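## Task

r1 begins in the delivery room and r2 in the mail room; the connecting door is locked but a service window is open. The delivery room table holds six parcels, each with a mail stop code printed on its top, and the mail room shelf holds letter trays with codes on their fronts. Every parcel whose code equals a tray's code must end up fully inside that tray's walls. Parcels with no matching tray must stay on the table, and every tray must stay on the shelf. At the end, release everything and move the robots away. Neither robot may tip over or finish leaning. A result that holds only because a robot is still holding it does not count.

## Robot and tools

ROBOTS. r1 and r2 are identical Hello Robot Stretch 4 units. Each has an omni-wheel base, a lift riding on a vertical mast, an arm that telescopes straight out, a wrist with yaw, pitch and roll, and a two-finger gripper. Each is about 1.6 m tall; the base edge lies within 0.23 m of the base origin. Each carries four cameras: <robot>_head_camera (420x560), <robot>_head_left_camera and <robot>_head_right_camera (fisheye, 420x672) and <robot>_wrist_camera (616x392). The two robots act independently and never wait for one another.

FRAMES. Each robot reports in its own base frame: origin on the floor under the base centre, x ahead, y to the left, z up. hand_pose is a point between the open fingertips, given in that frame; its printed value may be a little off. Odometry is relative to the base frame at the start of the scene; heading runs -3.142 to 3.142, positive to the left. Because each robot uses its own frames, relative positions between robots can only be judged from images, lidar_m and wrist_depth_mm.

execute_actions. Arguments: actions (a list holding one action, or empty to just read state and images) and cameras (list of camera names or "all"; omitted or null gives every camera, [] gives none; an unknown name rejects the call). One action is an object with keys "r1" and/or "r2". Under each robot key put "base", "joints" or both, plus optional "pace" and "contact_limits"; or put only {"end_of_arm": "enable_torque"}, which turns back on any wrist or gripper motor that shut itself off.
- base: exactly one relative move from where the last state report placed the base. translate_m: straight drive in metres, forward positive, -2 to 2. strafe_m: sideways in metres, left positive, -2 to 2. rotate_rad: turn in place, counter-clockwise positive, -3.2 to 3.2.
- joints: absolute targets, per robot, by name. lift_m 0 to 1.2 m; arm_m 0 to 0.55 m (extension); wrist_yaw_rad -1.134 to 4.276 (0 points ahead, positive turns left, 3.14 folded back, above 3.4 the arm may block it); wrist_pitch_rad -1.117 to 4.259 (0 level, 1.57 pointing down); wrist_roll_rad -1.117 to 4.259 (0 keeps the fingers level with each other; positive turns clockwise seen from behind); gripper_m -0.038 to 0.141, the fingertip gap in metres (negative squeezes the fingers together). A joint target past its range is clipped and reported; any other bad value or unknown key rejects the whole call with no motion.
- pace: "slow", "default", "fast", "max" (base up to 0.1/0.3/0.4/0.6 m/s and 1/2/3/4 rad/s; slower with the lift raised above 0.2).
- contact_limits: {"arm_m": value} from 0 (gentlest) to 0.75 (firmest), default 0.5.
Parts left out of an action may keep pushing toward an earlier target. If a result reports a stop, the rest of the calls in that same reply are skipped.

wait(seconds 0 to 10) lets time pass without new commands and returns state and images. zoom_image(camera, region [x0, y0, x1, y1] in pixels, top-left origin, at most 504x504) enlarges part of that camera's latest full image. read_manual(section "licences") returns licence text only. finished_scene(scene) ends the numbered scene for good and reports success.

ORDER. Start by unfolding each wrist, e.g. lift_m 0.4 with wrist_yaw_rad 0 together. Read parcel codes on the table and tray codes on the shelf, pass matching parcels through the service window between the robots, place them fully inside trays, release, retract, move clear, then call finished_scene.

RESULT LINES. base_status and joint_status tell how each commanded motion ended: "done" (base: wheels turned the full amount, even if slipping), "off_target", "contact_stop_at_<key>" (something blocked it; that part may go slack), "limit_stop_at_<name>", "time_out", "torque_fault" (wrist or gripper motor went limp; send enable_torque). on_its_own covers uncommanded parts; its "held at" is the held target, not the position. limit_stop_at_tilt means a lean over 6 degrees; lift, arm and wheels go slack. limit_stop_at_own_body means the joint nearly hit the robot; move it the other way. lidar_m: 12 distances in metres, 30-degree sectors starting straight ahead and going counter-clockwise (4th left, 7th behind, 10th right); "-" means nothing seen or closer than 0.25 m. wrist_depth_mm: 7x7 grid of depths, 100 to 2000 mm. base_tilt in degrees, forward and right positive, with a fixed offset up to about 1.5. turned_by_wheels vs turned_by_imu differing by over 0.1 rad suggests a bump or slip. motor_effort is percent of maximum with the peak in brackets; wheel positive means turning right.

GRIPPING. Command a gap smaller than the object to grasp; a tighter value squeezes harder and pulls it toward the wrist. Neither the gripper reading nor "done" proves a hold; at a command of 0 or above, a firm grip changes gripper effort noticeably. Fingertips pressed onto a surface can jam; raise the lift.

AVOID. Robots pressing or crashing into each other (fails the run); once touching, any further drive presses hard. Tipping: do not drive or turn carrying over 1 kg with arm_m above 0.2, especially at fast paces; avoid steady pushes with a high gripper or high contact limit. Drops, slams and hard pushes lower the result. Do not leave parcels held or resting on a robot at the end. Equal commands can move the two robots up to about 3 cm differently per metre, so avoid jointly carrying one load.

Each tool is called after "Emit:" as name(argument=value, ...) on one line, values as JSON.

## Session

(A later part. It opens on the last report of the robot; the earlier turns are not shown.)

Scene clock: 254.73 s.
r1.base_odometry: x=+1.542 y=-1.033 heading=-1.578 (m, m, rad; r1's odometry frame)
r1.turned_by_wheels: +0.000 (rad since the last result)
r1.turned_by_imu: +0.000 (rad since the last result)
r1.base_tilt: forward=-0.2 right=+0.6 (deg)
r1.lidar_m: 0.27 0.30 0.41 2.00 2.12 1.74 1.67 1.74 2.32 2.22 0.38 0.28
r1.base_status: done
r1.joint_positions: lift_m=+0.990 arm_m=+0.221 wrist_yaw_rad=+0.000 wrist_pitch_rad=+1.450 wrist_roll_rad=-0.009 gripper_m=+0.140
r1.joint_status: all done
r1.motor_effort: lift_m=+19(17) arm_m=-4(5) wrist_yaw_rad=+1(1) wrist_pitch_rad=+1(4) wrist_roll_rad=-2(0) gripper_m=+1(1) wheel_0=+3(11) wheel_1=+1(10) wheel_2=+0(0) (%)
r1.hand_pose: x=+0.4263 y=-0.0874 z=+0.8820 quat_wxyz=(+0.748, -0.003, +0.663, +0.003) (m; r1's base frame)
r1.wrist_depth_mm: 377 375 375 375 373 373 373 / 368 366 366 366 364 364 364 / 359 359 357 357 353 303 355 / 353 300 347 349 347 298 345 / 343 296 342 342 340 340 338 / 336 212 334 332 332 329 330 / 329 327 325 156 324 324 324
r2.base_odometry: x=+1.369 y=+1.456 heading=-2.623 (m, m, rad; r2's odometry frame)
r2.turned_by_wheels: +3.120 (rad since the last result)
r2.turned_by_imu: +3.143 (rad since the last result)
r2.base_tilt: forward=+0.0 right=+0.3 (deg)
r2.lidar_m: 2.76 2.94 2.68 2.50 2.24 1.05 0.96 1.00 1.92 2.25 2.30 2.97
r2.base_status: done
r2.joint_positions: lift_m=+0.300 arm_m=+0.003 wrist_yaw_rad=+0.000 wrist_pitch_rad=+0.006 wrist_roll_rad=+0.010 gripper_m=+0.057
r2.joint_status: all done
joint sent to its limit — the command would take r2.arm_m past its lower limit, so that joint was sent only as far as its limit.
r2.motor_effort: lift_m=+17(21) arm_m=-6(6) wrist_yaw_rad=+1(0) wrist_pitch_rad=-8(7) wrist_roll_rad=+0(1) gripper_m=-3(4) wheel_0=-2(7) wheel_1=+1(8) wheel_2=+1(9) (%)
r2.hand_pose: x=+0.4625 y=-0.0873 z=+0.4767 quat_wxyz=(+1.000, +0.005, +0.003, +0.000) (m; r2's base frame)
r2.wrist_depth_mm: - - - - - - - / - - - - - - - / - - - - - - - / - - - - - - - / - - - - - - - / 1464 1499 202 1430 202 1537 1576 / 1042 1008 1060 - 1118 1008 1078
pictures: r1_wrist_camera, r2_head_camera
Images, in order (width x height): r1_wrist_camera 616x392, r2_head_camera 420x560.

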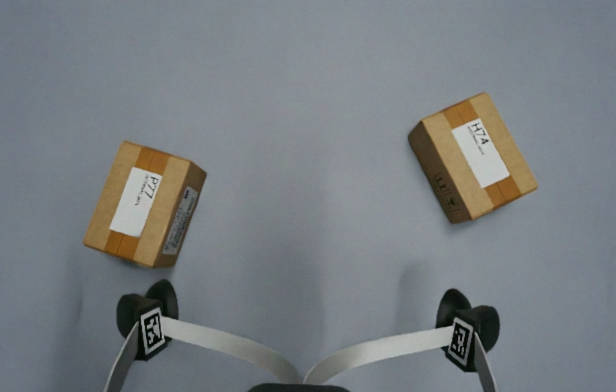

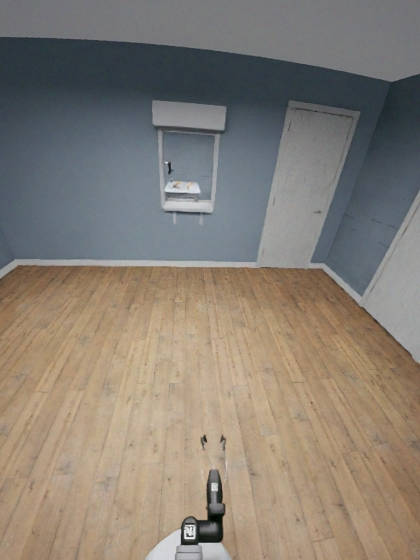

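Emit:
execute_actions(actions=[{"r1": {"joints": {"arm_m": 0.53}, "pace": "fast"}, "r2": {"base": {"translate_m": 2.0}, "joints": {"lift_m": 0.95, "gripper_m": 0.13}, "pace": "max"}}], cameras=["r2_head_camera", "r1_wrist_camera", "r2_wrist_camera"])

Scene clock: 272.63 s.
r1.base_odometry: x=+1.542 y=-1.033 heading=-1.578 (m, m, rad; r1's odometry frame)
r1.turned_by_wheels: +0.000 (rad since the last result)
r1.turned_by_imu: +0.000 (rad since the last result)
r1.base_tilt: forward=-0.3 right=+0.6 (deg)
r1.lidar_m: 0.26 0.30 0.40 2.01 2.10 1.73 1.66 1.75 2.33 2.20 0.41 0.29
r1.base_status: not commanded
r1.joint_positions: lift_m=+0.990 arm_m=+0.529 wrist_yaw_rad=+0.000 wrist_pitch_rad=+1.450 wrist_roll_rad=-0.009 gripper_m=+0.140
r1.joint_status: all done
r1.motor_effort: lift_m=+19(19) arm_m=+4(3) wrist_yaw_rad=+1(0) wrist_pitch_rad=+0(1) wrist_roll_rad=-1(2) gripper_m=+1(0) wheel_0=+3(3) wheel_1=+2(1) wheel_2=+0(0) (%)
r1.hand_pose: x=+0.7349 y=-0.0874 z=+0.8820 quat_wxyz=(+0.748, -0.004, +0.663, +0.003) (m; r1's base frame)
r1.wrist_depth_mm: 375 373 373 373 373 370 370 / 366 366 366 364 362 362 359 / 359 357 355 355 353 353 353 / 351 301 345 347 347 345 345 / 343 343 342 340 340 291 338 / 336 212 334 332 332 329 330 / 327 325 325 156 324 322 324
r2.base_odometry: x=-0.367 y=+0.464 heading=-2.623 (m, m, rad; r2's odometry frame)
r2.turned_by_wheels: +0.000 (rad since the last result)
r2.turned_by_imu: +0.007 (rad since the last result)
r2.base_tilt: forward=+0.0 right=+0.3 (deg)
r2.lidar_m: 0.75 0.78 1.15 2.65 2.72 3.53 3.47 3.24 2.20 2.10 1.30 0.91
r2.base_status: done
r2.joint_positions: lift_m=+0.950 arm_m=+0.003 wrist_yaw_rad=+0.000 wrist_pitch_rad=+0.006 wrist_roll_rad=+0.010 gripper_m=+0.130
r2.joint_status: all done
r2.motor_effort: lift_m=+22(30) arm_m=-5(6) wrist_yaw_rad=+2(0) wrist_pitch_rad=-7(8) wrist_roll_rad=-1(1) gripper_m=-2(5) wheel_0=-1(7) wheel_1=+0(5) wheel_2=+0(11) (%)
r2.hand_pose: x=+0.4624 y=-0.0874 z=+1.1263 quat_wxyz=(+1.000, +0.005, +0.003, +0.000) (m; r2's base frame)
r2.wrist_depth_mm: - - - - 654 661 676 / - - - - 668 668 683 / - - - - 668 676 683 / - - - - 668 683 691 / - - - - 683 691 699 / 759 732 691 661 676 683 699 / 554 559 564 - 691 691 699
pictures: r1_wrist_camera, r2_head_camera, r2_wrist_camera
Images, in order (width x height): r1_wrist_camera 616x392, r2_head_camera 420x560, r2_wrist_camera 616x392.

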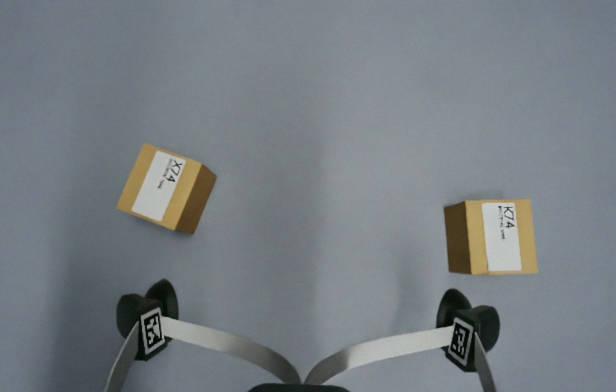

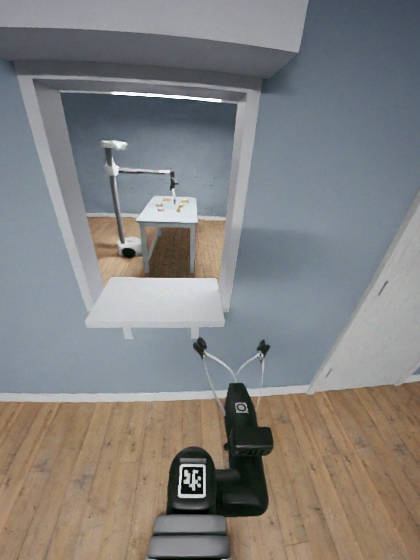

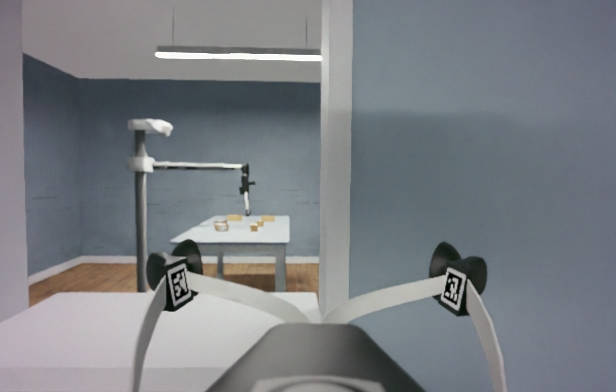

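Emit:
zoom_image(camera="r1_wrist_camera", region=[110, 135, 230, 245])

Emit:
zoom_image(camera="r1_wrist_camera", region=[435, 185, 555, 285])

Region (110, 135, 230, 245) of r1_wrist_camera's 616x392 image, scaled by 4.200; it fills the top 462 rows of this view, and the rest is white.

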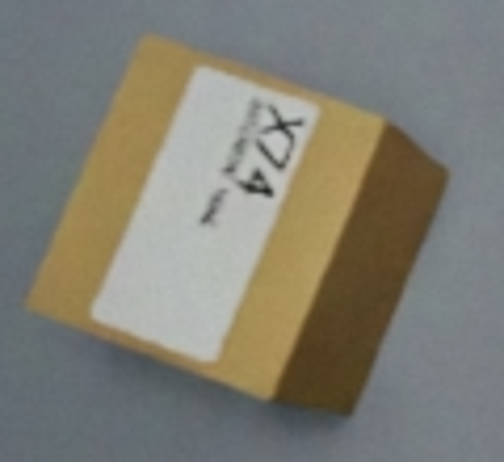

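Region (435, 185, 555, 285) of r1_wrist_camera's 616x392 image, scaled by 4.200.

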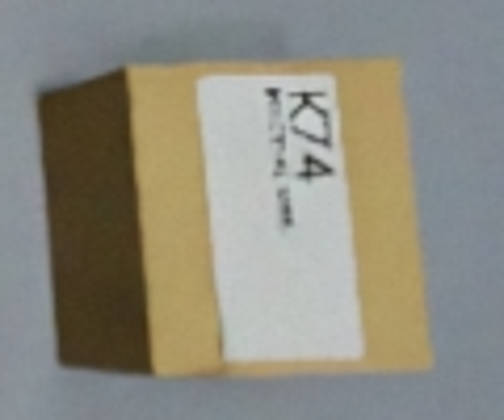

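Emit:
execute_actions(actions=[{"r1": {"base": {"strafe_m": -0.147}, "joints": {"arm_m": 0.548, "wrist_pitch_rad": 1.38, "gripper_m": 0.1, "lift_m": 0.975}, "pace": "fast"}, "r2": {"base": {"strafe_m": 0.35}, "joints": {"lift_m": 1.15, "wrist_pitch_rad": 1.3}, "pace": "fast"}}], cameras=["r2_head_camera", "r1_wrist_camera", "r2_wrist_camera"])

Scene clock: 316.70 s.
r1.base_odometry: x=+1.395 y=-1.032 heading=-1.578 (m, m, rad; r1's odometry frame)
r1.turned_by_wheels: +0.000 (rad since the last result)
r1.turned_by_imu: +0.000 (rad since the last result)
r1.base_tilt: forward=-0.3 right=+0.6 (deg)
r1.lidar_m: 0.27 0.28 0.42 2.15 2.26 1.74 1.68 1.76 2.16 2.08 0.39 0.28
r1.base_status: done
r1.joint_positions: lift_m=+0.975 arm_m=+0.547 wrist_yaw_rad=+0.000 wrist_pitch_rad=+1.381 wrist_roll_rad=-0.009 gripper_m=+0.100
r1.joint_status: all done
r1.motor_effort: lift_m=+18(15) arm_m=+4(1) wrist_yaw_rad=+0(1) wrist_pitch_rad=-2(5) wrist_roll_rad=+0(0) gripper_m=+1(0) wheel_0=+0(11) wheel_1=+1(11) wheel_2=+0(1) (%)
r1.hand_pose: x=+0.7727 y=-0.0874 z=+0.8701 quat_wxyz=(+0.771, -0.004, +0.637, +0.003) (m; r1's base frame)
r1.wrist_depth_mm: 382 382 379 379 377 377 1229 / 368 368 368 366 364 364 364 / 355 355 355 353 353 351 351 / 345 343 343 342 342 340 340 / 330 332 332 329 330 330 329 / 322 322 319 277 319 319 317 / 314 310 309 310 306 307 309
r2.base_odometry: x=-0.194 y=+0.160 heading=-2.623 (m, m, rad; r2's odometry frame)
r2.turned_by_wheels: +0.000 (rad since the last result)
r2.turned_by_imu: +0.000 (rad since the last result)
r2.base_tilt: forward=+0.1 right=+0.3 (deg)
r2.lidar_m: 0.72 0.87 1.15 2.28 2.36 3.10 3.48 3.53 2.61 2.43 1.30 0.77
r2.base_status: done
r2.joint_positions: lift_m=+1.150 arm_m=+0.003 wrist_yaw_rad=+0.000 wrist_pitch_rad=+1.301 wrist_roll_rad=+0.010 gripper_m=+0.130
r2.joint_status: all done
r2.motor_effort: lift_m=+23(27) arm_m=-5(6) wrist_yaw_rad=+2(2) wrist_pitch_rad=-2(9) wrist_roll_rad=+0(1) gripper_m=-1(0) wheel_0=+2(6) wheel_1=+0(12) wheel_2=+0(0) (%)
r2.hand_pose: x=+0.2508 y=-0.0874 z=+1.0500 quat_wxyz=(+0.796, +0.004, +0.605, -0.003) (m; r2's base frame)
r2.wrist_depth_mm: 891 917 931 960 976 991 1008 / 1118 1182 1205 1205 1229 1281 1308 / 1397 1366 1366 1366 1366 1366 1366 / 1336 1336 1336 1308 1308 1308 1308 / 1308 1281 1281 1281 1281 1255 1281 / 1255 1229 1060 1025 1229 1205 1229 / 1229 1229 1025 - 1205 1182 1182
pictures: r1_wrist_camera, r2_head_camera, r2_wrist_camera
Images, in order (width x height): r1_wrist_camera 616x392, r2_head_camera 420x560, r2_wrist_camera 616x392.

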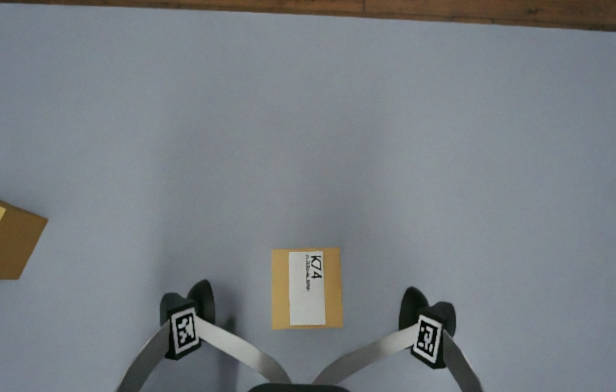

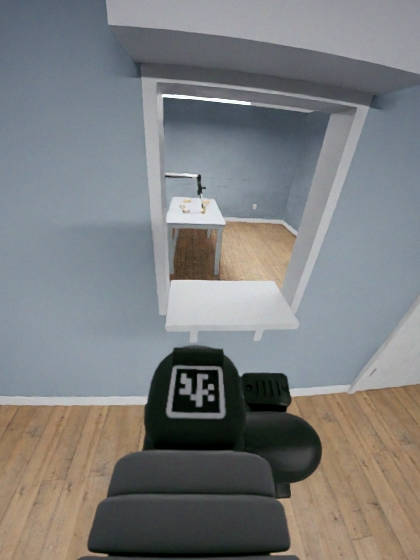

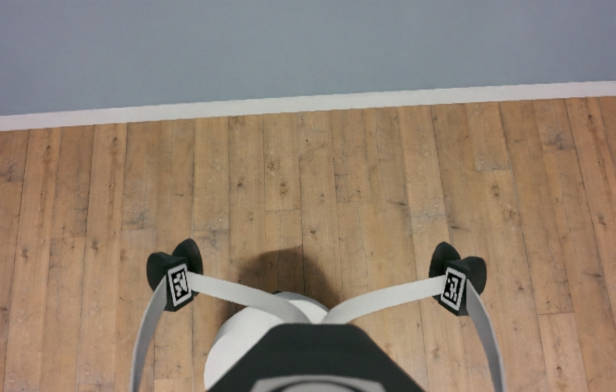

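Emit:
execute_actions(actions=[{"r1": {"joints": {"lift_m": 0.903}}, "r2": {"base": {"translate_m": 0.33}, "joints": {"arm_m": 0.25}, "pace": "fast"}}], cameras=["r2_head_camera", "r1_wrist_camera", "r2_wrist_camera"])

Scene clock: 336.40 s.
r1.base_odometry: x=+1.395 y=-1.032 heading=-1.578 (m, m, rad; r1's odometry frame)
r1.turned_by_wheels: +0.000 (rad since the last result)
r1.turned_by_imu: +0.000 (rad since the last result)
r1.base_tilt: forward=-0.3 right=+0.6 (deg)
r1.lidar_m: 0.26 0.30 0.41 2.15 2.27 1.75 1.68 1.75 2.18 2.08 0.40 0.27
r1.base_status: not commanded
r1.joint_positions: lift_m=+0.903 arm_m=+0.547 wrist_yaw_rad=+0.000 wrist_pitch_rad=+1.381 wrist_roll_rad=-0.009 gripper_m=+0.100
r1.joint_status: all done
r1.motor_effort: lift_m=+18(19) arm_m=+4(4) wrist_yaw_rad=+0(1) wrist_pitch_rad=-2(2) wrist_roll_rad=-2(2) gripper_m=-1(1) wheel_0=+0(0) wheel_1=+1(1) wheel_2=+0(0) (%)
r1.hand_pose: x=+0.7727 y=-0.0874 z=+0.7982 quat_wxyz=(+0.771, -0.004, +0.637, +0.003) (m; r1's base frame)
r1.wrist_depth_mm: 300 300 297 297 296 296 294 / 289 289 287 287 286 286 285 / 279 278 278 277 276 276 276 / 270 270 268 268 267 266 266 / 262 260 260 210 259 258 257 / 254 253 251 204 250 251 250 / 246 243 242 200 241 241 243
r2.base_odometry: x=-0.480 y=-0.004 heading=-2.622 (m, m, rad; r2's odometry frame)
r2.turned_by_wheels: +0.000 (rad since the last result)
r2.turned_by_imu: +0.001 (rad since the last result)
r2.base_tilt: forward=+0.0 right=+0.4 (deg)
r2.lidar_m: 0.39 0.44 0.69 1.68 2.37 3.09 3.84 3.72 2.56 2.41 0.61 0.45
r2.base_status: done
r2.joint_positions: lift_m=+1.150 arm_m=+0.249 wrist_yaw_rad=+0.000 wrist_pitch_rad=+1.300 wrist_roll_rad=+0.010 gripper_m=+0.130
r2.joint_status: all done
r2.motor_effort: lift_m=+24(23) arm_m=+5(6) wrist_yaw_rad=+2(3) wrist_pitch_rad=-2(3) wrist_roll_rad=-1(1) gripper_m=-1(0) wheel_0=+0(6) wheel_1=+0(3) wheel_2=+2(9) (%)
r2.hand_pose: x=+0.4970 y=-0.0874 z=+1.0500 quat_wxyz=(+0.796, +0.004, +0.605, -0.003) (m; r2's base frame)
r2.wrist_depth_mm: 1537 1499 1499 436 436 436 433 / 1397 424 424 421 418 418 418 / 342 410 407 407 404 404 402 / 338 397 394 392 392 389 389 / 389 382 379 379 377 377 375 / 1255 368 364 366 364 362 364 / 1205 1182 362 - 1182 1182 1182
pictures: r1_wrist_camera, r2_head_camera, r2_wrist_camera
Images, in order (width x height): r1_wrist_camera 616x392, r2_head_camera 420x560, r2_wrist_camera 616x392.

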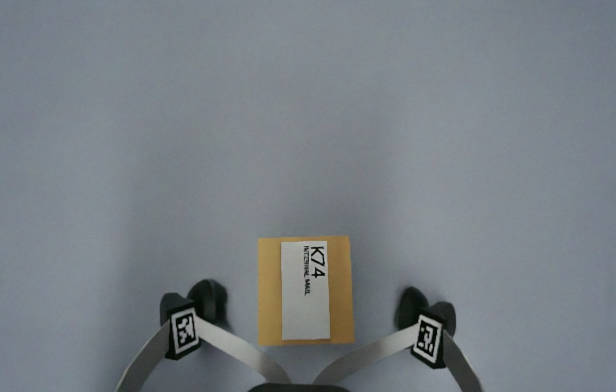

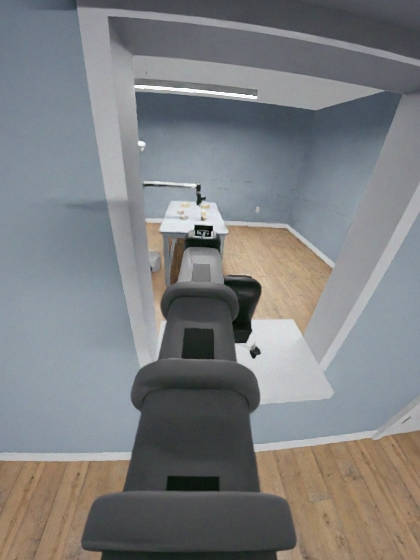

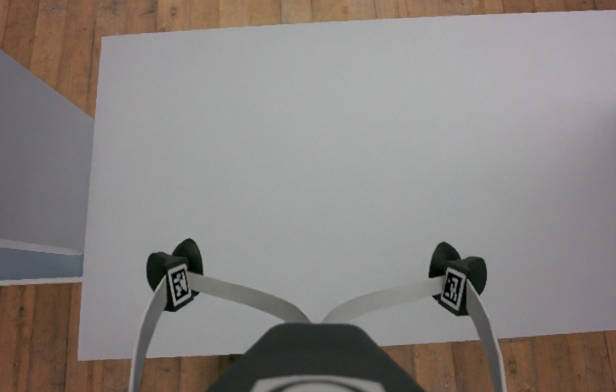

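Emit:
execute_actions(actions=[{"r1": {"joints": {"gripper_m": 0.015}}, "r2": {"joints": {"arm_m": 0.01}, "pace": "fast"}}], cameras=["r1_wrist_camera"])

Scene clock: 350.47 s.
r1.base_odometry: x=+1.395 y=-1.032 heading=-1.578 (m, m, rad; r1's odometry frame)
r1.turned_by_wheels: +0.000 (rad since the last result)
r1.turned_by_imu: +0.000 (rad since the last result)
r1.base_tilt: forward=-0.3 right=+0.6 (deg)
r1.lidar_m: 0.26 0.29 0.42 2.13 2.27 1.73 1.67 1.76 2.18 2.09 0.40 0.29
r1.base_status: not commanded
r1.joint_positions: lift_m=+0.903 arm_m=+0.547 wrist_yaw_rad=+0.000 wrist_pitch_rad=+1.381 wrist_roll_rad=-0.009 gripper_m=+0.016
r1.joint_status: all done
r1.motor_effort: lift_m=+18(18) arm_m=+4(4) wrist_yaw_rad=+1(1) wrist_pitch_rad=-2(1) wrist_roll_rad=+0(1) gripper_m=-21(25) wheel_0=+0(0) wheel_1=+1(1) wheel_2=+0(0) (%)
r1.hand_pose: x=+0.7727 y=-0.0874 z=+0.7982 quat_wxyz=(+0.771, -0.004, +0.637, +0.003) (m; r1's base frame)
r1.wrist_depth_mm: 300 300 297 297 296 296 294 / 290 289 289 287 286 286 285 / 279 278 278 277 277 276 276 / 271 270 268 267 267 266 266 / 262 260 259 200 258 258 258 / 253 253 200 194 250 250 250 / 245 242 242 243 183 241 242
r2.base_odometry: x=-0.480 y=-0.004 heading=-2.622 (m, m, rad; r2's odometry frame)
r2.turned_by_wheels: +0.000 (rad since the last result)
r2.turned_by_imu: -0.001 (rad since the last result)
r2.base_tilt: forward=+0.0 right=+0.3 (deg)
r2.lidar_m: 0.41 0.43 0.72 1.66 2.36 3.07 3.83 3.71 2.58 2.43 0.66 0.45
r2.base_status: not commanded
r2.joint_positions: lift_m=+1.150 arm_m=+0.011 wrist_yaw_rad=+0.000 wrist_pitch_rad=+1.301 wrist_roll_rad=+0.010 gripper_m=+0.130
r2.joint_status: all done
r2.motor_effort: lift_m=+23(24) arm_m=-6(8) wrist_yaw_rad=+2(0) wrist_pitch_rad=-3(1) wrist_roll_rad=-1(1) gripper_m=+1(2) wheel_0=+1(1) wheel_1=+0(0) wheel_2=+2(1) (%)
r2.hand_pose: x=+0.2588 y=-0.0874 z=+1.0499 quat_wxyz=(+0.796, +0.004, +0.606, -0.003) (m; r2's base frame)
r2.wrist_depth_mm: 410 442 439 439 436 436 436 / 525 430 424 424 421 418 418 / 723 723 768 788 831 854 878 / 1118 1182 1255 1229 1281 1308 1281 / 1308 1281 1281 1281 1281 1281 1281 / 1229 1229 1229 1025 1205 1205 1205 / 1229 1205 1025 - 1205 1182 1205
pictures: r1_wrist_camera
Images, in order (width x height): r1_wrist_camera 616x392.

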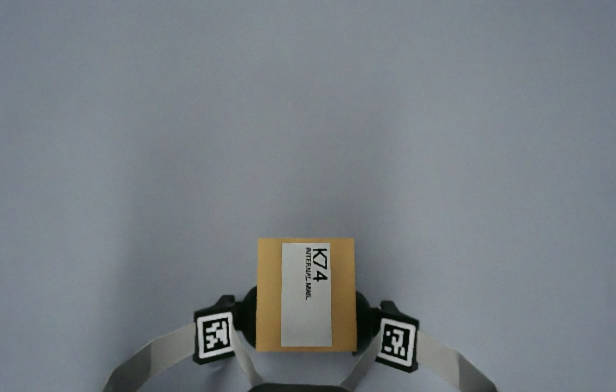

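Emit:
execute_actions(actions=[{"r1": {"base": {"strafe_m": -1.4}, "joints": {"lift_m": 1.08}, "pace": "fast"}}], cameras=["r1_head_camera", "r1_wrist_camera"])

Scene clock: 393.97 s.
r1.base_odometry: x=-0.005 y=-1.022 heading=-1.578 (m, m, rad; r1's odometry frame)
r1.turned_by_wheels: +0.000 (rad since the last result)
r1.turned_by_imu: +0.002 (rad since the last result)
r1.base_tilt: forward=-0.3 right=+0.6 (deg)
r1.lidar_m: 2.97 1.21 0.90 1.11 2.38 1.79 1.72 1.02 0.74 0.70 0.74 0.93
r1.base_status: done
r1.joint_positions: lift_m=+1.080 arm_m=+0.547 wrist_yaw_rad=+0.000 wrist_pitch_rad=+1.381 wrist_roll_rad=-0.009 gripper_m=+0.016
r1.joint_status: all done
r1.motor_effort: lift_m=+23(24) arm_m=+4(4) wrist_yaw_rad=+1(1) wrist_pitch_rad=-2(2) wrist_roll_rad=+4(1) gripper_m=-22(21) wheel_0=+0(13) wheel_1=+2(12) wheel_2=+0(1) (%)
r1.hand_pose: x=+0.7727 y=-0.0874 z=+0.9747 quat_wxyz=(+0.771, -0.004, +0.637, +0.003) (m; r1's base frame)
r1.wrist_depth_mm: 1336 1336 1336 1336 1336 1336 1078 / 1308 1308 1308 1308 1308 1281 1060 / 1281 1255 1255 1255 1255 1255 1060 / 1229 1229 1229 1229 1205 1205 1042 / 1182 1205 1205 200 1160 1182 1025 / 1160 1138 201 193 1138 1138 1008 / 1138 1098 1098 1098 183 1098 991
r2.base_odometry: x=-0.480 y=-0.004 heading=-2.622 (m, m, rad; r2's odometry frame)
r2.turned_by_wheels: +0.000 (rad since the last result)
r2.turned_by_imu: -0.001 (rad since the last result)
r2.base_tilt: forward=+0.0 right=+0.3 (deg)
r2.lidar_m: 0.41 0.40 0.69 1.69 2.39 3.11 3.83 3.69 2.58 2.43 0.64 0.44
r2.base_status: not commanded
r2.joint_positions: lift_m=+1.150 arm_m=+0.011 wrist_yaw_rad=+0.000 wrist_pitch_rad=+1.301 wrist_roll_rad=+0.010 gripper_m=+0.130
r2.joint_status: not commanded
r2.motor_effort: lift_m=+23(23) arm_m=-6(6) wrist_yaw_rad=+2(2) wrist_pitch_rad=-2(2) wrist_roll_rad=-1(0) gripper_m=-2(0) wheel_0=+1(1) wheel_1=+0(0) wheel_2=+2(2) (%)
r2.hand_pose: x=+0.2588 y=-0.0874 z=+1.0499 quat_wxyz=(+0.796, +0.004, +0.606, -0.003) (m; r2's base frame)
r2.wrist_depth_mm: 413 439 439 439 436 436 436 / 525 430 424 421 418 421 421 / 715 732 759 798 820 842 866 / 1118 1182 1229 1255 1308 1308 1308 / 1281 1308 1308 1281 1308 1281 1281 / 1229 1255 1229 1025 1205 1229 1229 / 1205 1182 1008 - 1182 1205 1182
pictures: r1_head_camera, r1_wrist_camera
Images, in order (width x height): r1_head_camera 420x560, r1_wrist_camera 616x392.

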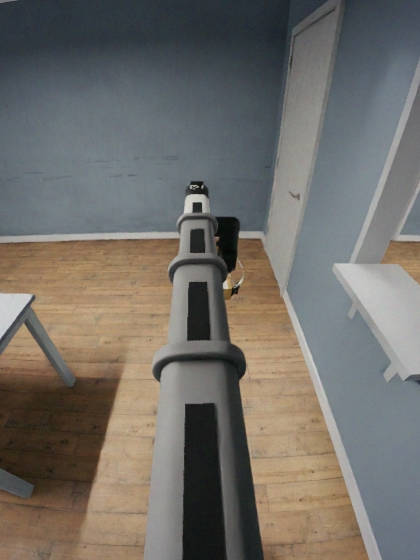

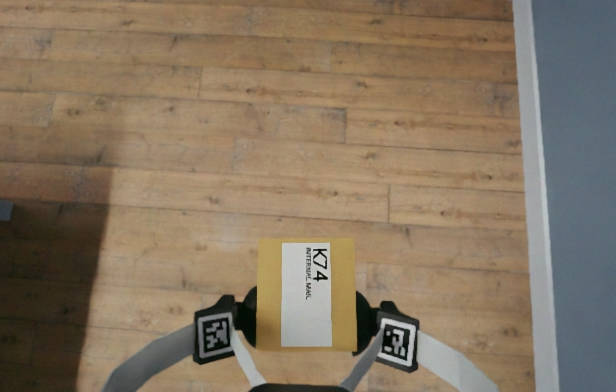

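Emit:
execute_actions(actions=[{"r1": {"base": {"translate_m": 0.91}, "joints": {"arm_m": 0.25}, "pace": "fast"}}], cameras=[])

Emit:
execute_actions(actions=[{"r1": {"base": {"rotate_rad": -1.598}, "pace": "fast"}}], cameras=["r1_head_camera", "r1_wrist_camera", "r2_head_camera"])

Scene clock: 424.43 s.
r1.base_odometry: x=-0.011 y=-1.932 heading=-1.578 (m, m, rad; r1's odometry frame)
r1.turned_by_wheels: +0.000 (rad since the last result)
r1.turned_by_imu: -0.003 (rad since the last result)
r1.base_tilt: forward=-0.3 right=+0.6 (deg)
r1.lidar_m: 2.07 2.18 3.07 0.82 0.89 2.73 2.63 1.04 0.66 0.61 0.77 1.10
r1.base_status: done
r1.joint_positions: lift_m=+1.080 arm_m=+0.251 wrist_yaw_rad=+0.000 wrist_pitch_rad=+1.381 wrist_roll_rad=-0.009 gripper_m=+0.016
r1.joint_status: all done
r1.motor_effort: lift_m=+23(23) arm_m=-4(7) wrist_yaw_rad=+2(1) wrist_pitch_rad=-1(2) wrist_roll_rad=+2(1) gripper_m=-23(22) wheel_0=+2(8) wheel_1=+3(7) wheel_2=-1(10) (%)
r1.hand_pose: x=+0.4761 y=-0.0874 z=+0.9747 quat_wxyz=(+0.771, -0.004, +0.637, +0.003) (m; r1's base frame)
r1.wrist_depth_mm: 1366 1336 1336 1366 1366 1366 1078 / 1308 1281 1308 1308 1308 1281 1060 / 1281 1281 1255 1281 1281 1255 1060 / 1229 1205 1205 1229 1205 1205 1060 / 1182 1182 1160 200 1182 1182 1060 / 1160 1160 201 193 1138 1160 1025 / 1118 1118 1078 1118 183 1098 1025
r2.base_odometry: x=-0.480 y=-0.004 heading=-2.622 (m, m, rad; r2's odometry frame)
r2.turned_by_wheels: +0.000 (rad since the last result)
r2.turned_by_imu: -0.001 (rad since the last result)
r2.base_tilt: forward=+0.1 right=+0.3 (deg)
r2.lidar_m: 0.40 0.44 0.72 1.67 2.38 3.09 3.85 3.71 2.55 2.43 0.64 0.44
r2.base_status: not commanded
r2.joint_positions: lift_m=+1.150 arm_m=+0.011 wrist_yaw_rad=+0.000 wrist_pitch_rad=+1.301 wrist_roll_rad=+0.010 gripper_m=+0.130
r2.joint_status: not commanded
r2.motor_effort: lift_m=+23(23) arm_m=-6(6) wrist_yaw_rad=+2(2) wrist_pitch_rad=-3(4) wrist_roll_rad=+0(0) gripper_m=-1(1) wheel_0=+1(1) wheel_1=+0(0) wheel_2=+2(2) (%)
r2.hand_pose: x=+0.2588 y=-0.0874 z=+1.0499 quat_wxyz=(+0.796, +0.004, +0.606, -0.003) (m; r2's base frame)
r2.wrist_depth_mm: 413 439 439 436 439 433 436 / 525 427 424 421 418 421 418 / 715 732 759 798 820 842 878 / 1118 1182 1229 1255 1308 1308 1308 / 1308 1308 1281 1281 1281 1255 1281 / 1255 1229 1229 1025 1229 1205 1229 / 1205 1205 1008 - 1205 1182 1182
pictures: none
No camera images: the call's "cameras" was empty. Leave "cameras" out to get every camera's image.

Scene clock: 426.90 s.
r1.base_odometry: x=-0.011 y=-1.932 heading=+3.108 (m, m, rad; r1's odometry frame)
r1.turned_by_wheels: -1.597 (rad since the last result)
r1.turned_by_imu: -1.571 (rad since the last result)
r1.base_tilt: forward=-0.3 right=+0.6 (deg)
r1.lidar_m: 0.63 0.76 1.09 2.07 2.17 3.01 0.82 0.92 2.70 2.64 1.04 0.67
r1.base_status: done
r1.joint_positions: lift_m=+1.080 arm_m=+0.251 wrist_yaw_rad=+0.000 wrist_pitch_rad=+1.380 wrist_roll_rad=-0.009 gripper_m=+0.016
r1.joint_status: not commanded
r1.motor_effort: lift_m=+22(23) arm_m=-4(4) wrist_yaw_rad=+1(0) wrist_pitch_rad=-1(2) wrist_roll_rad=-2(2) gripper_m=-22(23) wheel_0=+4(7) wheel_1=+1(7) wheel_2=+2(7) (%)
r1.hand_pose: x=+0.4762 y=-0.0874 z=+0.9748 quat_wxyz=(+0.771, -0.004, +0.637, +0.003) (m; r1's base frame)
r1.wrist_depth_mm: 404 343 343 342 340 340 340 / 517 336 336 334 330 330 330 / 820 798 778 759 741 715 699 / 1205 1205 1205 1205 1138 1118 1098 / 1205 1182 1182 200 1182 1182 1182 / 1160 1160 200 193 1138 1138 1138 / 1118 1098 1098 1098 183 1098 1118
r2.base_odometry: x=-0.480 y=-0.004 heading=-2.622 (m, m, rad; r2's odometry frame)
r2.turned_by_wheels: +0.000 (rad since the last result)
r2.turned_by_imu: +0.000 (rad since the last result)
r2.base_tilt: forward=+0.0 right=+0.3 (deg)
r2.lidar_m: 0.38 0.42 0.71 1.68 2.42 3.09 3.85 3.74 2.57 2.44 0.62 0.42
r2.base_status: not commanded
r2.joint_positions: lift_m=+1.150 arm_m=+0.011 wrist_yaw_rad=+0.000 wrist_pitch_rad=+1.301 wrist_roll_rad=+0.010 gripper_m=+0.130
r2.joint_status: not commanded
r2.motor_effort: lift_m=+23(23) arm_m=-5(5) wrist_yaw_rad=+1(4) wrist_pitch_rad=-4(4) wrist_roll_rad=+0(0) gripper_m=-1(2) wheel_0=+0(0) wheel_1=+0(0) wheel_2=+1(2) (%)
r2.hand_pose: x=+0.2588 y=-0.0874 z=+1.0499 quat_wxyz=(+0.796, +0.004, +0.606, -0.003) (m; r2's base frame)
r2.wrist_depth_mm: 410 439 442 439 436 436 436 / 521 430 424 424 421 418 418 / 715 732 768 798 820 842 878 / 1098 1182 1229 1255 1308 1308 1308 / 1281 1281 1281 1281 1281 1255 1255 / 1255 1255 1229 1025 1229 1205 1255 / 1205 1205 1025 - 1205 1182 1205
pictures: r1_head_camera, r1_wrist_camera, r2_head_camera
Images, in order (width x height): r1_head_camera 420x560, r1_wrist_camera 616x392, r2_head_camera 420x560.

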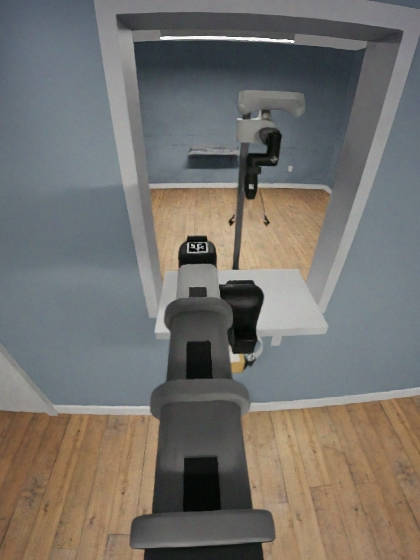

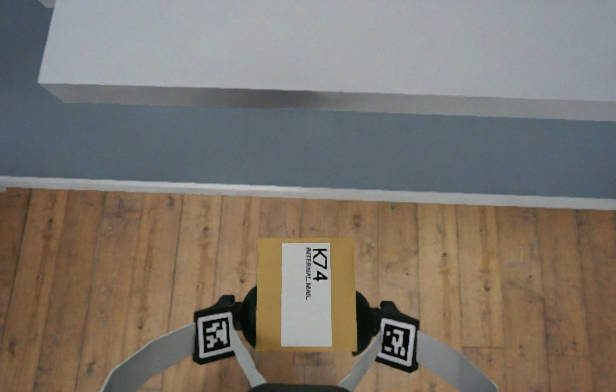

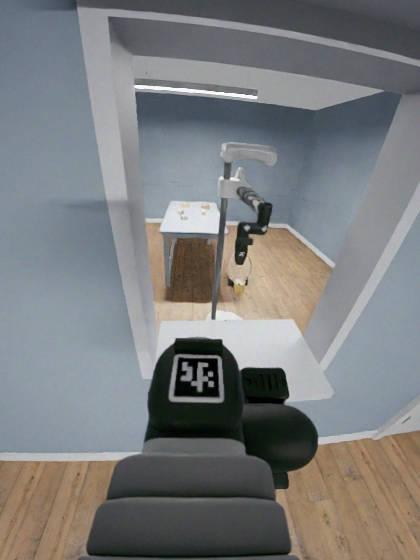

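Emit:
execute_actions(actions=[{"r1": {"joints": {"arm_m": 0.545}, "pace": "fast"}}], cameras=["r1_wrist_camera"])

Scene clock: 438.87 s.
r1.base_odometry: x=-0.011 y=-1.932 heading=+3.108 (m, m, rad; r1's odometry frame)
r1.turned_by_wheels: +0.000 (rad since the last result)
r1.turned_by_imu: +0.000 (rad since the last result)
r1.base_tilt: forward=-0.2 right=+0.6 (deg)
r1.lidar_m: 0.62 0.78 1.05 2.05 2.18 3.01 0.83 0.89 2.73 2.64 1.05 0.66
r1.base_status: not commanded
r1.joint_positions: lift_m=+1.080 arm_m=+0.544 wrist_yaw_rad=+0.000 wrist_pitch_rad=+1.380 wrist_roll_rad=-0.009 gripper_m=+0.016
r1.joint_status: all done
r1.motor_effort: lift_m=+22(22) arm_m=+4(6) wrist_yaw_rad=+0(1) wrist_pitch_rad=-1(1) wrist_roll_rad=+0(2) gripper_m=-21(25) wheel_0=+4(5) wheel_1=+1(1) wheel_2=+2(2) (%)
r1.hand_pose: x=+0.7698 y=-0.0874 z=+0.9748 quat_wxyz=(+0.771, -0.004, +0.637, +0.003) (m; r1's base frame)
r1.wrist_depth_mm: 1366 342 343 342 1078 1336 1366 / 336 330 330 329 329 327 327 / 319 320 319 319 319 315 315 / 309 309 309 307 307 306 304 / 300 298 298 200 297 296 296 / 290 290 200 194 286 287 287 / 282 278 277 278 183 277 278
r2.base_odometry: x=-0.480 y=-0.004 heading=-2.622 (m, m, rad; r2's odometry frame)
r2.turned_by_wheels: +0.000 (rad since the last result)
r2.turned_by_imu: -0.001 (rad since the last result)
r2.base_tilt: forward=+0.0 right=+0.3 (deg)
r2.lidar_m: 0.41 0.44 0.70 1.69 2.40 3.12 3.81 3.73 2.54 2.43 0.65 0.44
r2.base_status: not commanded
r2.joint_positions: lift_m=+1.150 arm_m=+0.011 wrist_yaw_rad=+0.000 wrist_pitch_rad=+1.301 wrist_roll_rad=+0.010 gripper_m=+0.130
r2.joint_status: not commanded
r2.motor_effort: lift_m=+23(23) arm_m=-6(6) wrist_yaw_rad=+2(2) wrist_pitch_rad=-4(2) wrist_roll_rad=-1(1) gripper_m=+0(1) wheel_0=+1(1) wheel_1=+0(0) wheel_2=+2(2) (%)
r2.hand_pose: x=+0.2588 y=-0.0874 z=+1.0499 quat_wxyz=(+0.796, +0.004, +0.606, -0.003) (m; r2's base frame)
r2.wrist_depth_mm: 413 439 439 439 436 436 433 / 521 430 424 421 421 418 418 / 707 732 768 788 820 854 866 / 1118 1182 1229 1255 1308 1281 1308 / 1281 1281 1281 1281 1281 1281 1255 / 1255 1229 1229 1025 1229 1229 1229 / 1205 1229 1008 - 1205 1182 1182
pictures: r1_wrist_camera
Images, in order (width x height): r1_wrist_camera 616x392.

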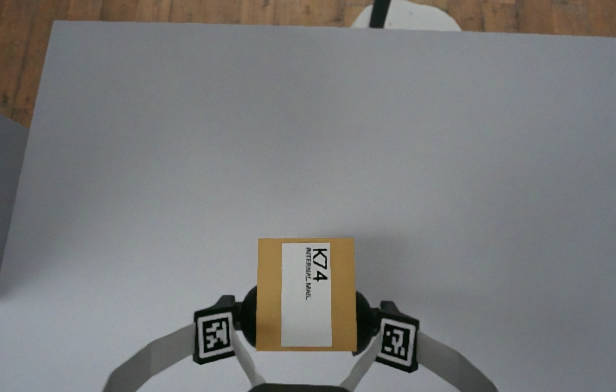

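Emit:
execute_actions(actions=[{"r1": {"joints": {"lift_m": 1.04}}}], cameras=[])

Emit:
execute_actions(actions=[{"r1": {"joints": {"gripper_m": 0.085}}}], cameras=["r1_wrist_camera"])

Scene clock: 449.13 s.
r1.base_odometry: x=-0.011 y=-1.932 heading=+3.108 (m, m, rad; r1's odometry frame)
r1.turned_by_wheels: +0.000 (rad since the last result)
r1.turned_by_imu: +0.000 (rad since the last result)
r1.base_tilt: forward=-0.3 right=+0.6 (deg)
r1.lidar_m: 0.61 0.77 1.08 2.06 2.15 2.99 0.83 0.90 2.70 2.62 1.07 0.66
r1.base_status: not commanded
r1.joint_positions: lift_m=+1.040 arm_m=+0.544 wrist_yaw_rad=+0.000 wrist_pitch_rad=+1.380 wrist_roll_rad=-0.009 gripper_m=+0.016
r1.joint_status: all done
r1.motor_effort: lift_m=+18(19) arm_m=+4(4) wrist_yaw_rad=+1(0) wrist_pitch_rad=-1(0) wrist_roll_rad=+0(2) gripper_m=-22(23) wheel_0=+5(5) wheel_1=+1(1) wheel_2=+2(2) (%)
r1.hand_pose: x=+0.7698 y=-0.0874 z=+0.9352 quat_wxyz=(+0.771, -0.004, +0.637, +0.003) (m; r1's base frame)
r1.wrist_depth_mm: 300 298 297 296 294 296 294 / 287 287 287 286 285 285 283 / 278 278 277 276 276 274 274 / 268 268 267 267 266 265 265 / 260 259 259 200 258 257 257 / 253 253 200 193 249 249 249 / 245 241 241 241 183 240 242
r2.base_odometry: x=-0.480 y=-0.004 heading=-2.622 (m, m, rad; r2's odometry frame)
r2.turned_by_wheels: +0.000 (rad since the last result)
r2.turned_by_imu: +0.000 (rad since the last result)
r2.base_tilt: forward=+0.0 right=+0.4 (deg)
r2.lidar_m: 0.39 0.43 0.69 1.68 2.37 3.13 3.84 3.70 2.57 2.42 0.66 0.42
r2.base_status: not commanded
r2.joint_positions: lift_m=+1.150 arm_m=+0.011 wrist_yaw_rad=+0.000 wrist_pitch_rad=+1.301 wrist_roll_rad=+0.010 gripper_m=+0.130
r2.joint_status: not commanded
r2.motor_effort: lift_m=+23(23) arm_m=-5(6) wrist_yaw_rad=+3(2) wrist_pitch_rad=-3(3) wrist_roll_rad=-1(0) gripper_m=+0(2) wheel_0=+0(0) wheel_1=+0(0) wheel_2=+2(2) (%)
r2.hand_pose: x=+0.2588 y=-0.0874 z=+1.0499 quat_wxyz=(+0.796, +0.004, +0.606, -0.003) (m; r2's base frame)
r2.wrist_depth_mm: 410 439 442 439 439 436 433 / 525 430 424 421 421 421 418 / 715 732 759 788 820 854 878 / 1118 1160 1229 1255 1308 1308 1308 / 1281 1281 1255 1281 1281 1281 1255 / 1255 1229 1229 1025 1229 1229 1255 / 1205 1229 1008 - 1182 1182 1182
pictures: none
No camera images: the call's "cameras" was empty. Leave "cameras" out to get every camera's image.

Scene clock: 450.63 s.
r1.base_odometry: x=-0.011 y=-1.932 heading=+3.108 (m, m, rad; r1's odometry frame)
r1.turned_by_wheels: +0.000 (rad since the last result)
r1.turned_by_imu: +0.000 (rad since the last result)
r1.base_tilt: forward=-0.2 right=+0.6 (deg)
r1.lidar_m: 0.63 0.76 1.04 2.05 2.14 2.98 0.83 0.87 2.72 2.64 1.05 0.68
r1.base_status: not commanded
r1.joint_positions: lift_m=+1.040 arm_m=+0.544 wrist_yaw_rad=+0.000 wrist_pitch_rad=+1.380 wrist_roll_rad=-0.009 gripper_m=+0.085
r1.joint_status: all done
r1.motor_effort: lift_m=+18(18) arm_m=+4(4) wrist_yaw_rad=+1(1) wrist_pitch_rad=+0(1) wrist_roll_rad=+0(1) gripper_m=-1(24) wheel_0=+4(5) wheel_1=+1(1) wheel_2=+2(2) (%)
r1.hand_pose: x=+0.7698 y=-0.0874 z=+0.9352 quat_wxyz=(+0.771, -0.004, +0.637, +0.003) (m; r1's base frame)
r1.wrist_depth_mm: 300 298 297 297 296 294 296 / 287 287 286 286 285 285 285 / 278 277 278 276 276 276 274 / 268 268 267 267 266 266 265 / 259 259 259 209 258 257 257 / 252 252 248 203 247 250 250 / 245 243 241 199 240 242 242
r2.base_odometry: x=-0.480 y=-0.004 heading=-2.622 (m, m, rad; r2's odometry frame)
r2.turned_by_wheels: +0.000 (rad since the last result)
r2.turned_by_imu: +0.000 (rad since the last result)
r2.base_tilt: forward=+0.0 right=+0.3 (deg)
r2.lidar_m: 0.40 0.45 0.71 1.68 2.39 3.11 3.84 3.71 2.57 2.42 0.64 0.44
r2.base_status: not commanded
r2.joint_positions: lift_m=+1.150 arm_m=+0.011 wrist_yaw_rad=+0.000 wrist_pitch_rad=+1.301 wrist_roll_rad=+0.010 gripper_m=+0.130
r2.joint_status: not commanded
r2.motor_effort: lift_m=+23(24) arm_m=-5(6) wrist_yaw_rad=+1(3) wrist_pitch_rad=-3(3) wrist_roll_rad=-1(0) gripper_m=-2(1) wheel_0=+1(0) wheel_1=+0(0) wheel_2=+2(2) (%)
r2.hand_pose: x=+0.2588 y=-0.0874 z=+1.0499 quat_wxyz=(+0.796, +0.004, +0.606, -0.003) (m; r2's base frame)
r2.wrist_depth_mm: 413 439 442 439 436 436 433 / 525 427 424 424 424 418 421 / 715 723 759 788 809 854 878 / 1138 1182 1229 1255 1308 1281 1281 / 1281 1281 1281 1281 1281 1255 1281 / 1229 1255 1205 1025 1205 1205 1229 / 1229 1182 1025 - 1205 1205 1182
pictures: r1_wrist_camera
Images, in order (width x height): r1_wrist_camera 616x392.

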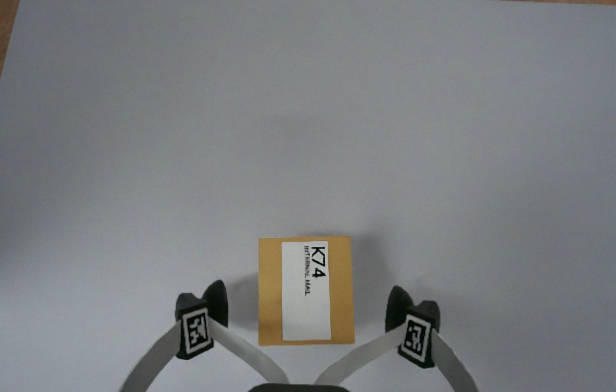

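Emit:
execute_actions(actions=[{"r1": {"joints": {"arm_m": 0.2, "lift_m": 1.08}, "pace": "fast"}, "r2": {"joints": {"arm_m": 0.2, "gripper_m": 0.1}, "pace": "fast"}}], cameras=["r2_wrist_camera", "r2_head_camera"])

Scene clock: 467.03 s.
r1.base_odometry: x=-0.011 y=-1.932 heading=+3.108 (m, m, rad; r1's odometry frame)
r1.turned_by_wheels: +0.000 (rad since the last result)
r1.turned_by_imu: +0.000 (rad since the last result)
r1.base_tilt: forward=-0.3 right=+0.6 (deg)
r1.lidar_m: 0.62 0.79 1.07 2.06 2.17 3.01 0.81 0.89 2.71 2.63 1.07 0.67
r1.base_status: not commanded
r1.joint_positions: lift_m=+1.080 arm_m=+0.201 wrist_yaw_rad=+0.000 wrist_pitch_rad=+1.381 wrist_roll_rad=-0.009 gripper_m=+0.085
r1.joint_status: all done
r1.motor_effort: lift_m=+23(26) arm_m=-4(3) wrist_yaw_rad=+1(1) wrist_pitch_rad=-2(1) wrist_roll_rad=+1(1) gripper_m=-1(1) wheel_0=+4(5) wheel_1=+1(1) wheel_2=+2(2) (%)
r1.hand_pose: x=+0.4261 y=-0.0874 z=+0.9747 quat_wxyz=(+0.771, -0.004, +0.637, +0.003) (m; r1's base frame)
r1.wrist_depth_mm: 480 347 347 345 342 343 340 / 683 668 654 647 627 621 609 / 960 946 917 891 866 854 831 / 1229 1205 1229 1205 1205 1182 1182 / 1182 1205 1182 1160 1182 1182 1182 / 1138 1138 1138 1138 1118 1138 1138 / 1118 1098 1098 1118 1098 1118 1098
r2.base_odometry: x=-0.480 y=-0.004 heading=-2.622 (m, m, rad; r2's odometry frame)
r2.turned_by_wheels: +0.000 (rad since the last result)
r2.turned_by_imu: -0.001 (rad since the last result)
r2.base_tilt: forward=+0.1 right=+0.4 (deg)
r2.lidar_m: 0.39 0.43 0.74 1.68 2.38 3.11 3.86 3.74 2.57 2.43 0.64 0.45
r2.base_status: not commanded
r2.joint_positions: lift_m=+1.150 arm_m=+0.199 wrist_yaw_rad=+0.000 wrist_pitch_rad=+1.301 wrist_roll_rad=+0.010 gripper_m=+0.100
r2.joint_status: all done
r2.motor_effort: lift_m=+23(23) arm_m=+5(11) wrist_yaw_rad=-1(1) wrist_pitch_rad=-2(3) wrist_roll_rad=+0(0) gripper_m=-2(2) wheel_0=+0(1) wheel_1=+0(0) wheel_2=+2(1) (%)
r2.hand_pose: x=+0.4470 y=-0.0874 z=+1.0500 quat_wxyz=(+0.796, +0.004, +0.605, -0.003) (m; r2's base frame)
r2.wrist_depth_mm: 917 442 439 436 436 433 433 / 340 424 424 421 415 415 415 / 334 410 407 407 407 404 402 / 377 397 397 394 392 392 389 / 904 382 379 379 379 377 377 / 1255 375 1205 375 373 1229 1229 / 1229 1205 1205 - 1205 1182 1182
pictures: r2_head_camera, r2_wrist_camera
Images, in order (width x height): r2_head_camera 420x560, r2_wrist_camera 616x392.

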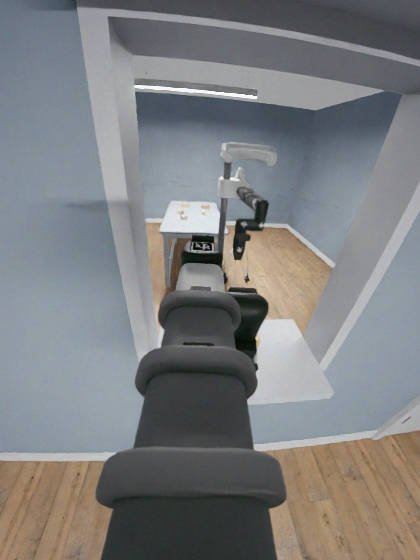

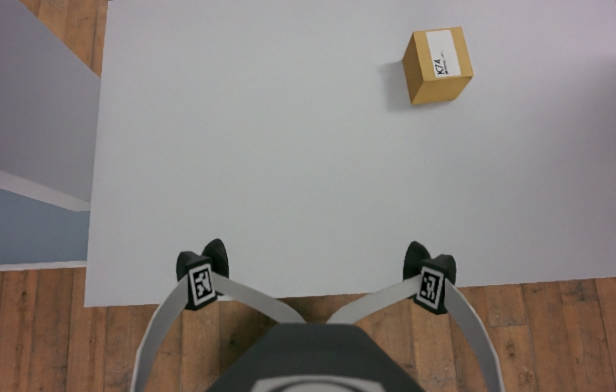

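Emit:
execute_actions(actions=[{"r1": {"base": {"rotate_rad": 1.598}, "joints": {"arm_m": 0.05, "lift_m": 0.6}, "pace": "fast"}, "r2": {"base": {"strafe_m": -0.125}, "joints": {"arm_m": 0.41, "lift_m": 1.09}, "pace": "fast"}}], cameras=["r2_wrist_camera", "r1_head_camera"])

Scene clock: 489.10 s.
r1.base_odometry: x=-0.011 y=-1.932 heading=-1.578 (m, m, rad; r1's odometry frame)
r1.turned_by_wheels: +1.597 (rad since the last result)
r1.turned_by_imu: +1.570 (rad since the last result)
r1.base_tilt: forward=-0.3 right=+0.6 (deg)
r1.lidar_m: 2.08 2.18 3.08 0.82 0.89 2.72 2.64 1.05 0.65 0.63 0.76 1.08
r1.base_status: done
r1.joint_positions: lift_m=+0.600 arm_m=+0.051 wrist_yaw_rad=+0.000 wrist_pitch_rad=+1.381 wrist_roll_rad=-0.009 gripper_m=+0.085
r1.joint_status: all done
r1.motor_effort: lift_m=+18(22) arm_m=-4(6) wrist_yaw_rad=+0(1) wrist_pitch_rad=-1(1) wrist_roll_rad=-1(2) gripper_m=-1(3) wheel_0=-4(6) wheel_1=-1(9) wheel_2=-2(6) (%)
r1.hand_pose: x=+0.2762 y=-0.0874 z=+0.4951 quat_wxyz=(+0.771, -0.004, +0.637, +0.003) (m; r1's base frame)
r1.wrist_depth_mm: 820 820 820 820 820 820 820 / 798 788 788 788 788 788 788 / 768 768 759 768 759 750 750 / 741 741 741 741 732 732 732 / 715 715 715 715 715 707 707 / 699 691 691 699 683 691 683 / 676 668 473 496 661 668 668
r2.base_odometry: x=-0.542 y=+0.104 heading=-2.622 (m, m, rad; r2's odometry frame)
r2.turned_by_wheels: +0.000 (rad since the last result)
r2.turned_by_imu: -0.001 (rad since the last result)
r2.base_tilt: forward=+0.1 right=+0.3 (deg)
r2.lidar_m: 0.39 0.41 0.74 1.72 2.49 3.29 3.81 3.55 2.43 2.29 0.84 0.41
r2.base_status: done
r2.joint_positions: lift_m=+1.090 arm_m=+0.409 wrist_yaw_rad=+0.000 wrist_pitch_rad=+1.301 wrist_roll_rad=+0.010 gripper_m=+0.100
r2.joint_status: all done
r2.motor_effort: lift_m=+17(23) arm_m=+6(3) wrist_yaw_rad=+2(2) wrist_pitch_rad=-2(4) wrist_roll_rad=+0(0) gripper_m=-2(2) wheel_0=+1(10) wheel_1=+0(5) wheel_2=+0(0) (%)
r2.hand_pose: x=+0.6570 y=-0.0874 z=+0.9905 quat_wxyz=(+0.796, +0.004, +0.605, -0.003) (m; r2's base frame)
r2.wrist_depth_mm: 1430 1397 1430 1138 1397 1397 1397 / 1366 1366 1366 1229 1336 1336 1336 / 345 345 343 342 342 340 343 / 334 334 332 332 329 329 329 / 324 322 319 271 320 317 317 / 314 312 306 263 304 304 307 / 303 301 301 - 300 297 297
pictures: r1_head_camera, r2_wrist_camera
Images, in order (width x height): r1_head_camera 420x560, r2_wrist_camera 616x392.

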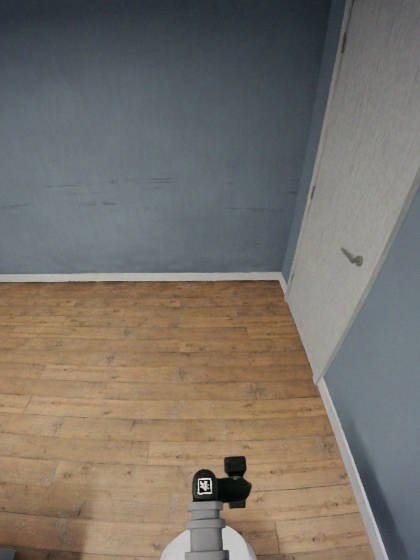

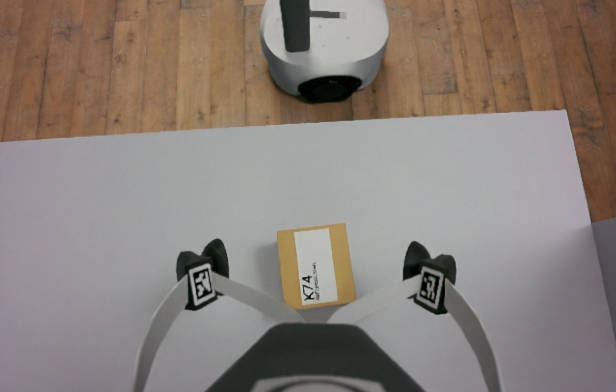

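Emit:
execute_actions(actions=[{"r1": {"base": {"translate_m": -0.91}, "joints": {"lift_m": 1.0, "wrist_pitch_rad": 1.6, "wrist_roll_rad": 0.38, "gripper_m": 0.1}, "pace": "max"}, "r2": {"joints": {"lift_m": 1.022}}}], cameras=["r2_wrist_camera"])

Scene clock: 500.50 s.
r1.base_odometry: x=-0.005 y=-1.022 heading=-1.578 (m, m, rad; r1's odometry frame)
r1.turned_by_wheels: +0.000 (rad since the last result)
r1.turned_by_imu: +0.002 (rad since the last result)
r1.base_tilt: forward=-0.3 right=+0.6 (deg)
r1.lidar_m: 2.97 1.17 0.91 1.10 2.40 1.77 1.73 1.02 0.74 0.70 0.74 0.90
r1.base_status: done
r1.joint_positions: lift_m=+1.000 arm_m=+0.051 wrist_yaw_rad=+0.000 wrist_pitch_rad=+1.600 wrist_roll_rad=+0.380 gripper_m=+0.100
r1.joint_status: all done
r1.motor_effort: lift_m=+22(27) arm_m=-4(4) wrist_yaw_rad=+2(1) wrist_pitch_rad=+0(7) wrist_roll_rad=+2(11) gripper_m=-3(1) wheel_0=-2(8) wheel_1=+1(7) wheel_2=-2(13) (%)
r1.hand_pose: x=+0.2131 y=-0.0874 z=+0.8898 quat_wxyz=(+0.684, +0.131, +0.704, -0.135) (m; r1's base frame)
r1.wrist_depth_mm: 1098 1098 1098 1098 1118 1098 809 / 1098 1098 1118 1098 1098 1098 866 / 1098 1098 1118 1098 1098 1118 917 / 1098 1098 1098 1098 1098 1118 991 / 1098 1098 1098 891 1078 1098 1042 / 1098 1078 878 891 891 1098 1078 / 1118 1098 1098 891 831 1098 1098
r2.base_odometry: x=-0.542 y=+0.104 heading=-2.622 (m, m, rad; r2's odometry frame)
r2.turned_by_wheels: +0.000 (rad since the last result)
r2.turned_by_imu: -0.001 (rad since the last result)
r2.base_tilt: forward=+0.0 right=+0.3 (deg)
r2.lidar_m: 0.42 0.43 0.71 1.69 2.50 3.26 3.83 3.51 2.39 2.28 0.82 0.43
r2.base_status: not commanded
r2.joint_positions: lift_m=+1.022 arm_m=+0.409 wrist_yaw_rad=+0.000 wrist_pitch_rad=+1.301 wrist_roll_rad=+0.010 gripper_m=+0.100
r2.joint_status: all done
r2.motor_effort: lift_m=+17(14) arm_m=+5(5) wrist_yaw_rad=+0(1) wrist_pitch_rad=-4(2) wrist_roll_rad=+0(1) gripper_m=-4(1) wheel_0=+1(1) wheel_1=+0(0) wheel_2=+0(0) (%)
r2.hand_pose: x=+0.6570 y=-0.0874 z=+0.9225 quat_wxyz=(+0.796, +0.004, +0.605, -0.003) (m; r2's base frame)
r2.wrist_depth_mm: 1078 1336 1336 1336 1336 1308 1308 / 1078 1281 1308 1281 279 278 277 / 273 272 271 271 270 268 267 / 264 263 262 262 260 258 258 / 255 254 252 203 250 251 250 / 247 246 242 196 241 241 242 / 239 237 237 - 236 235 234
pictures: r2_wrist_camera
Images, in order (width x height): r2_wrist_camera 616x392.

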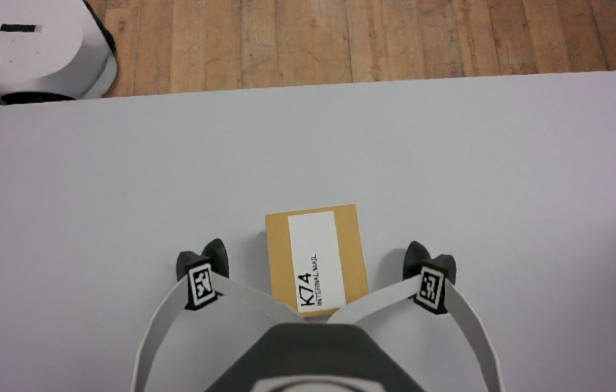

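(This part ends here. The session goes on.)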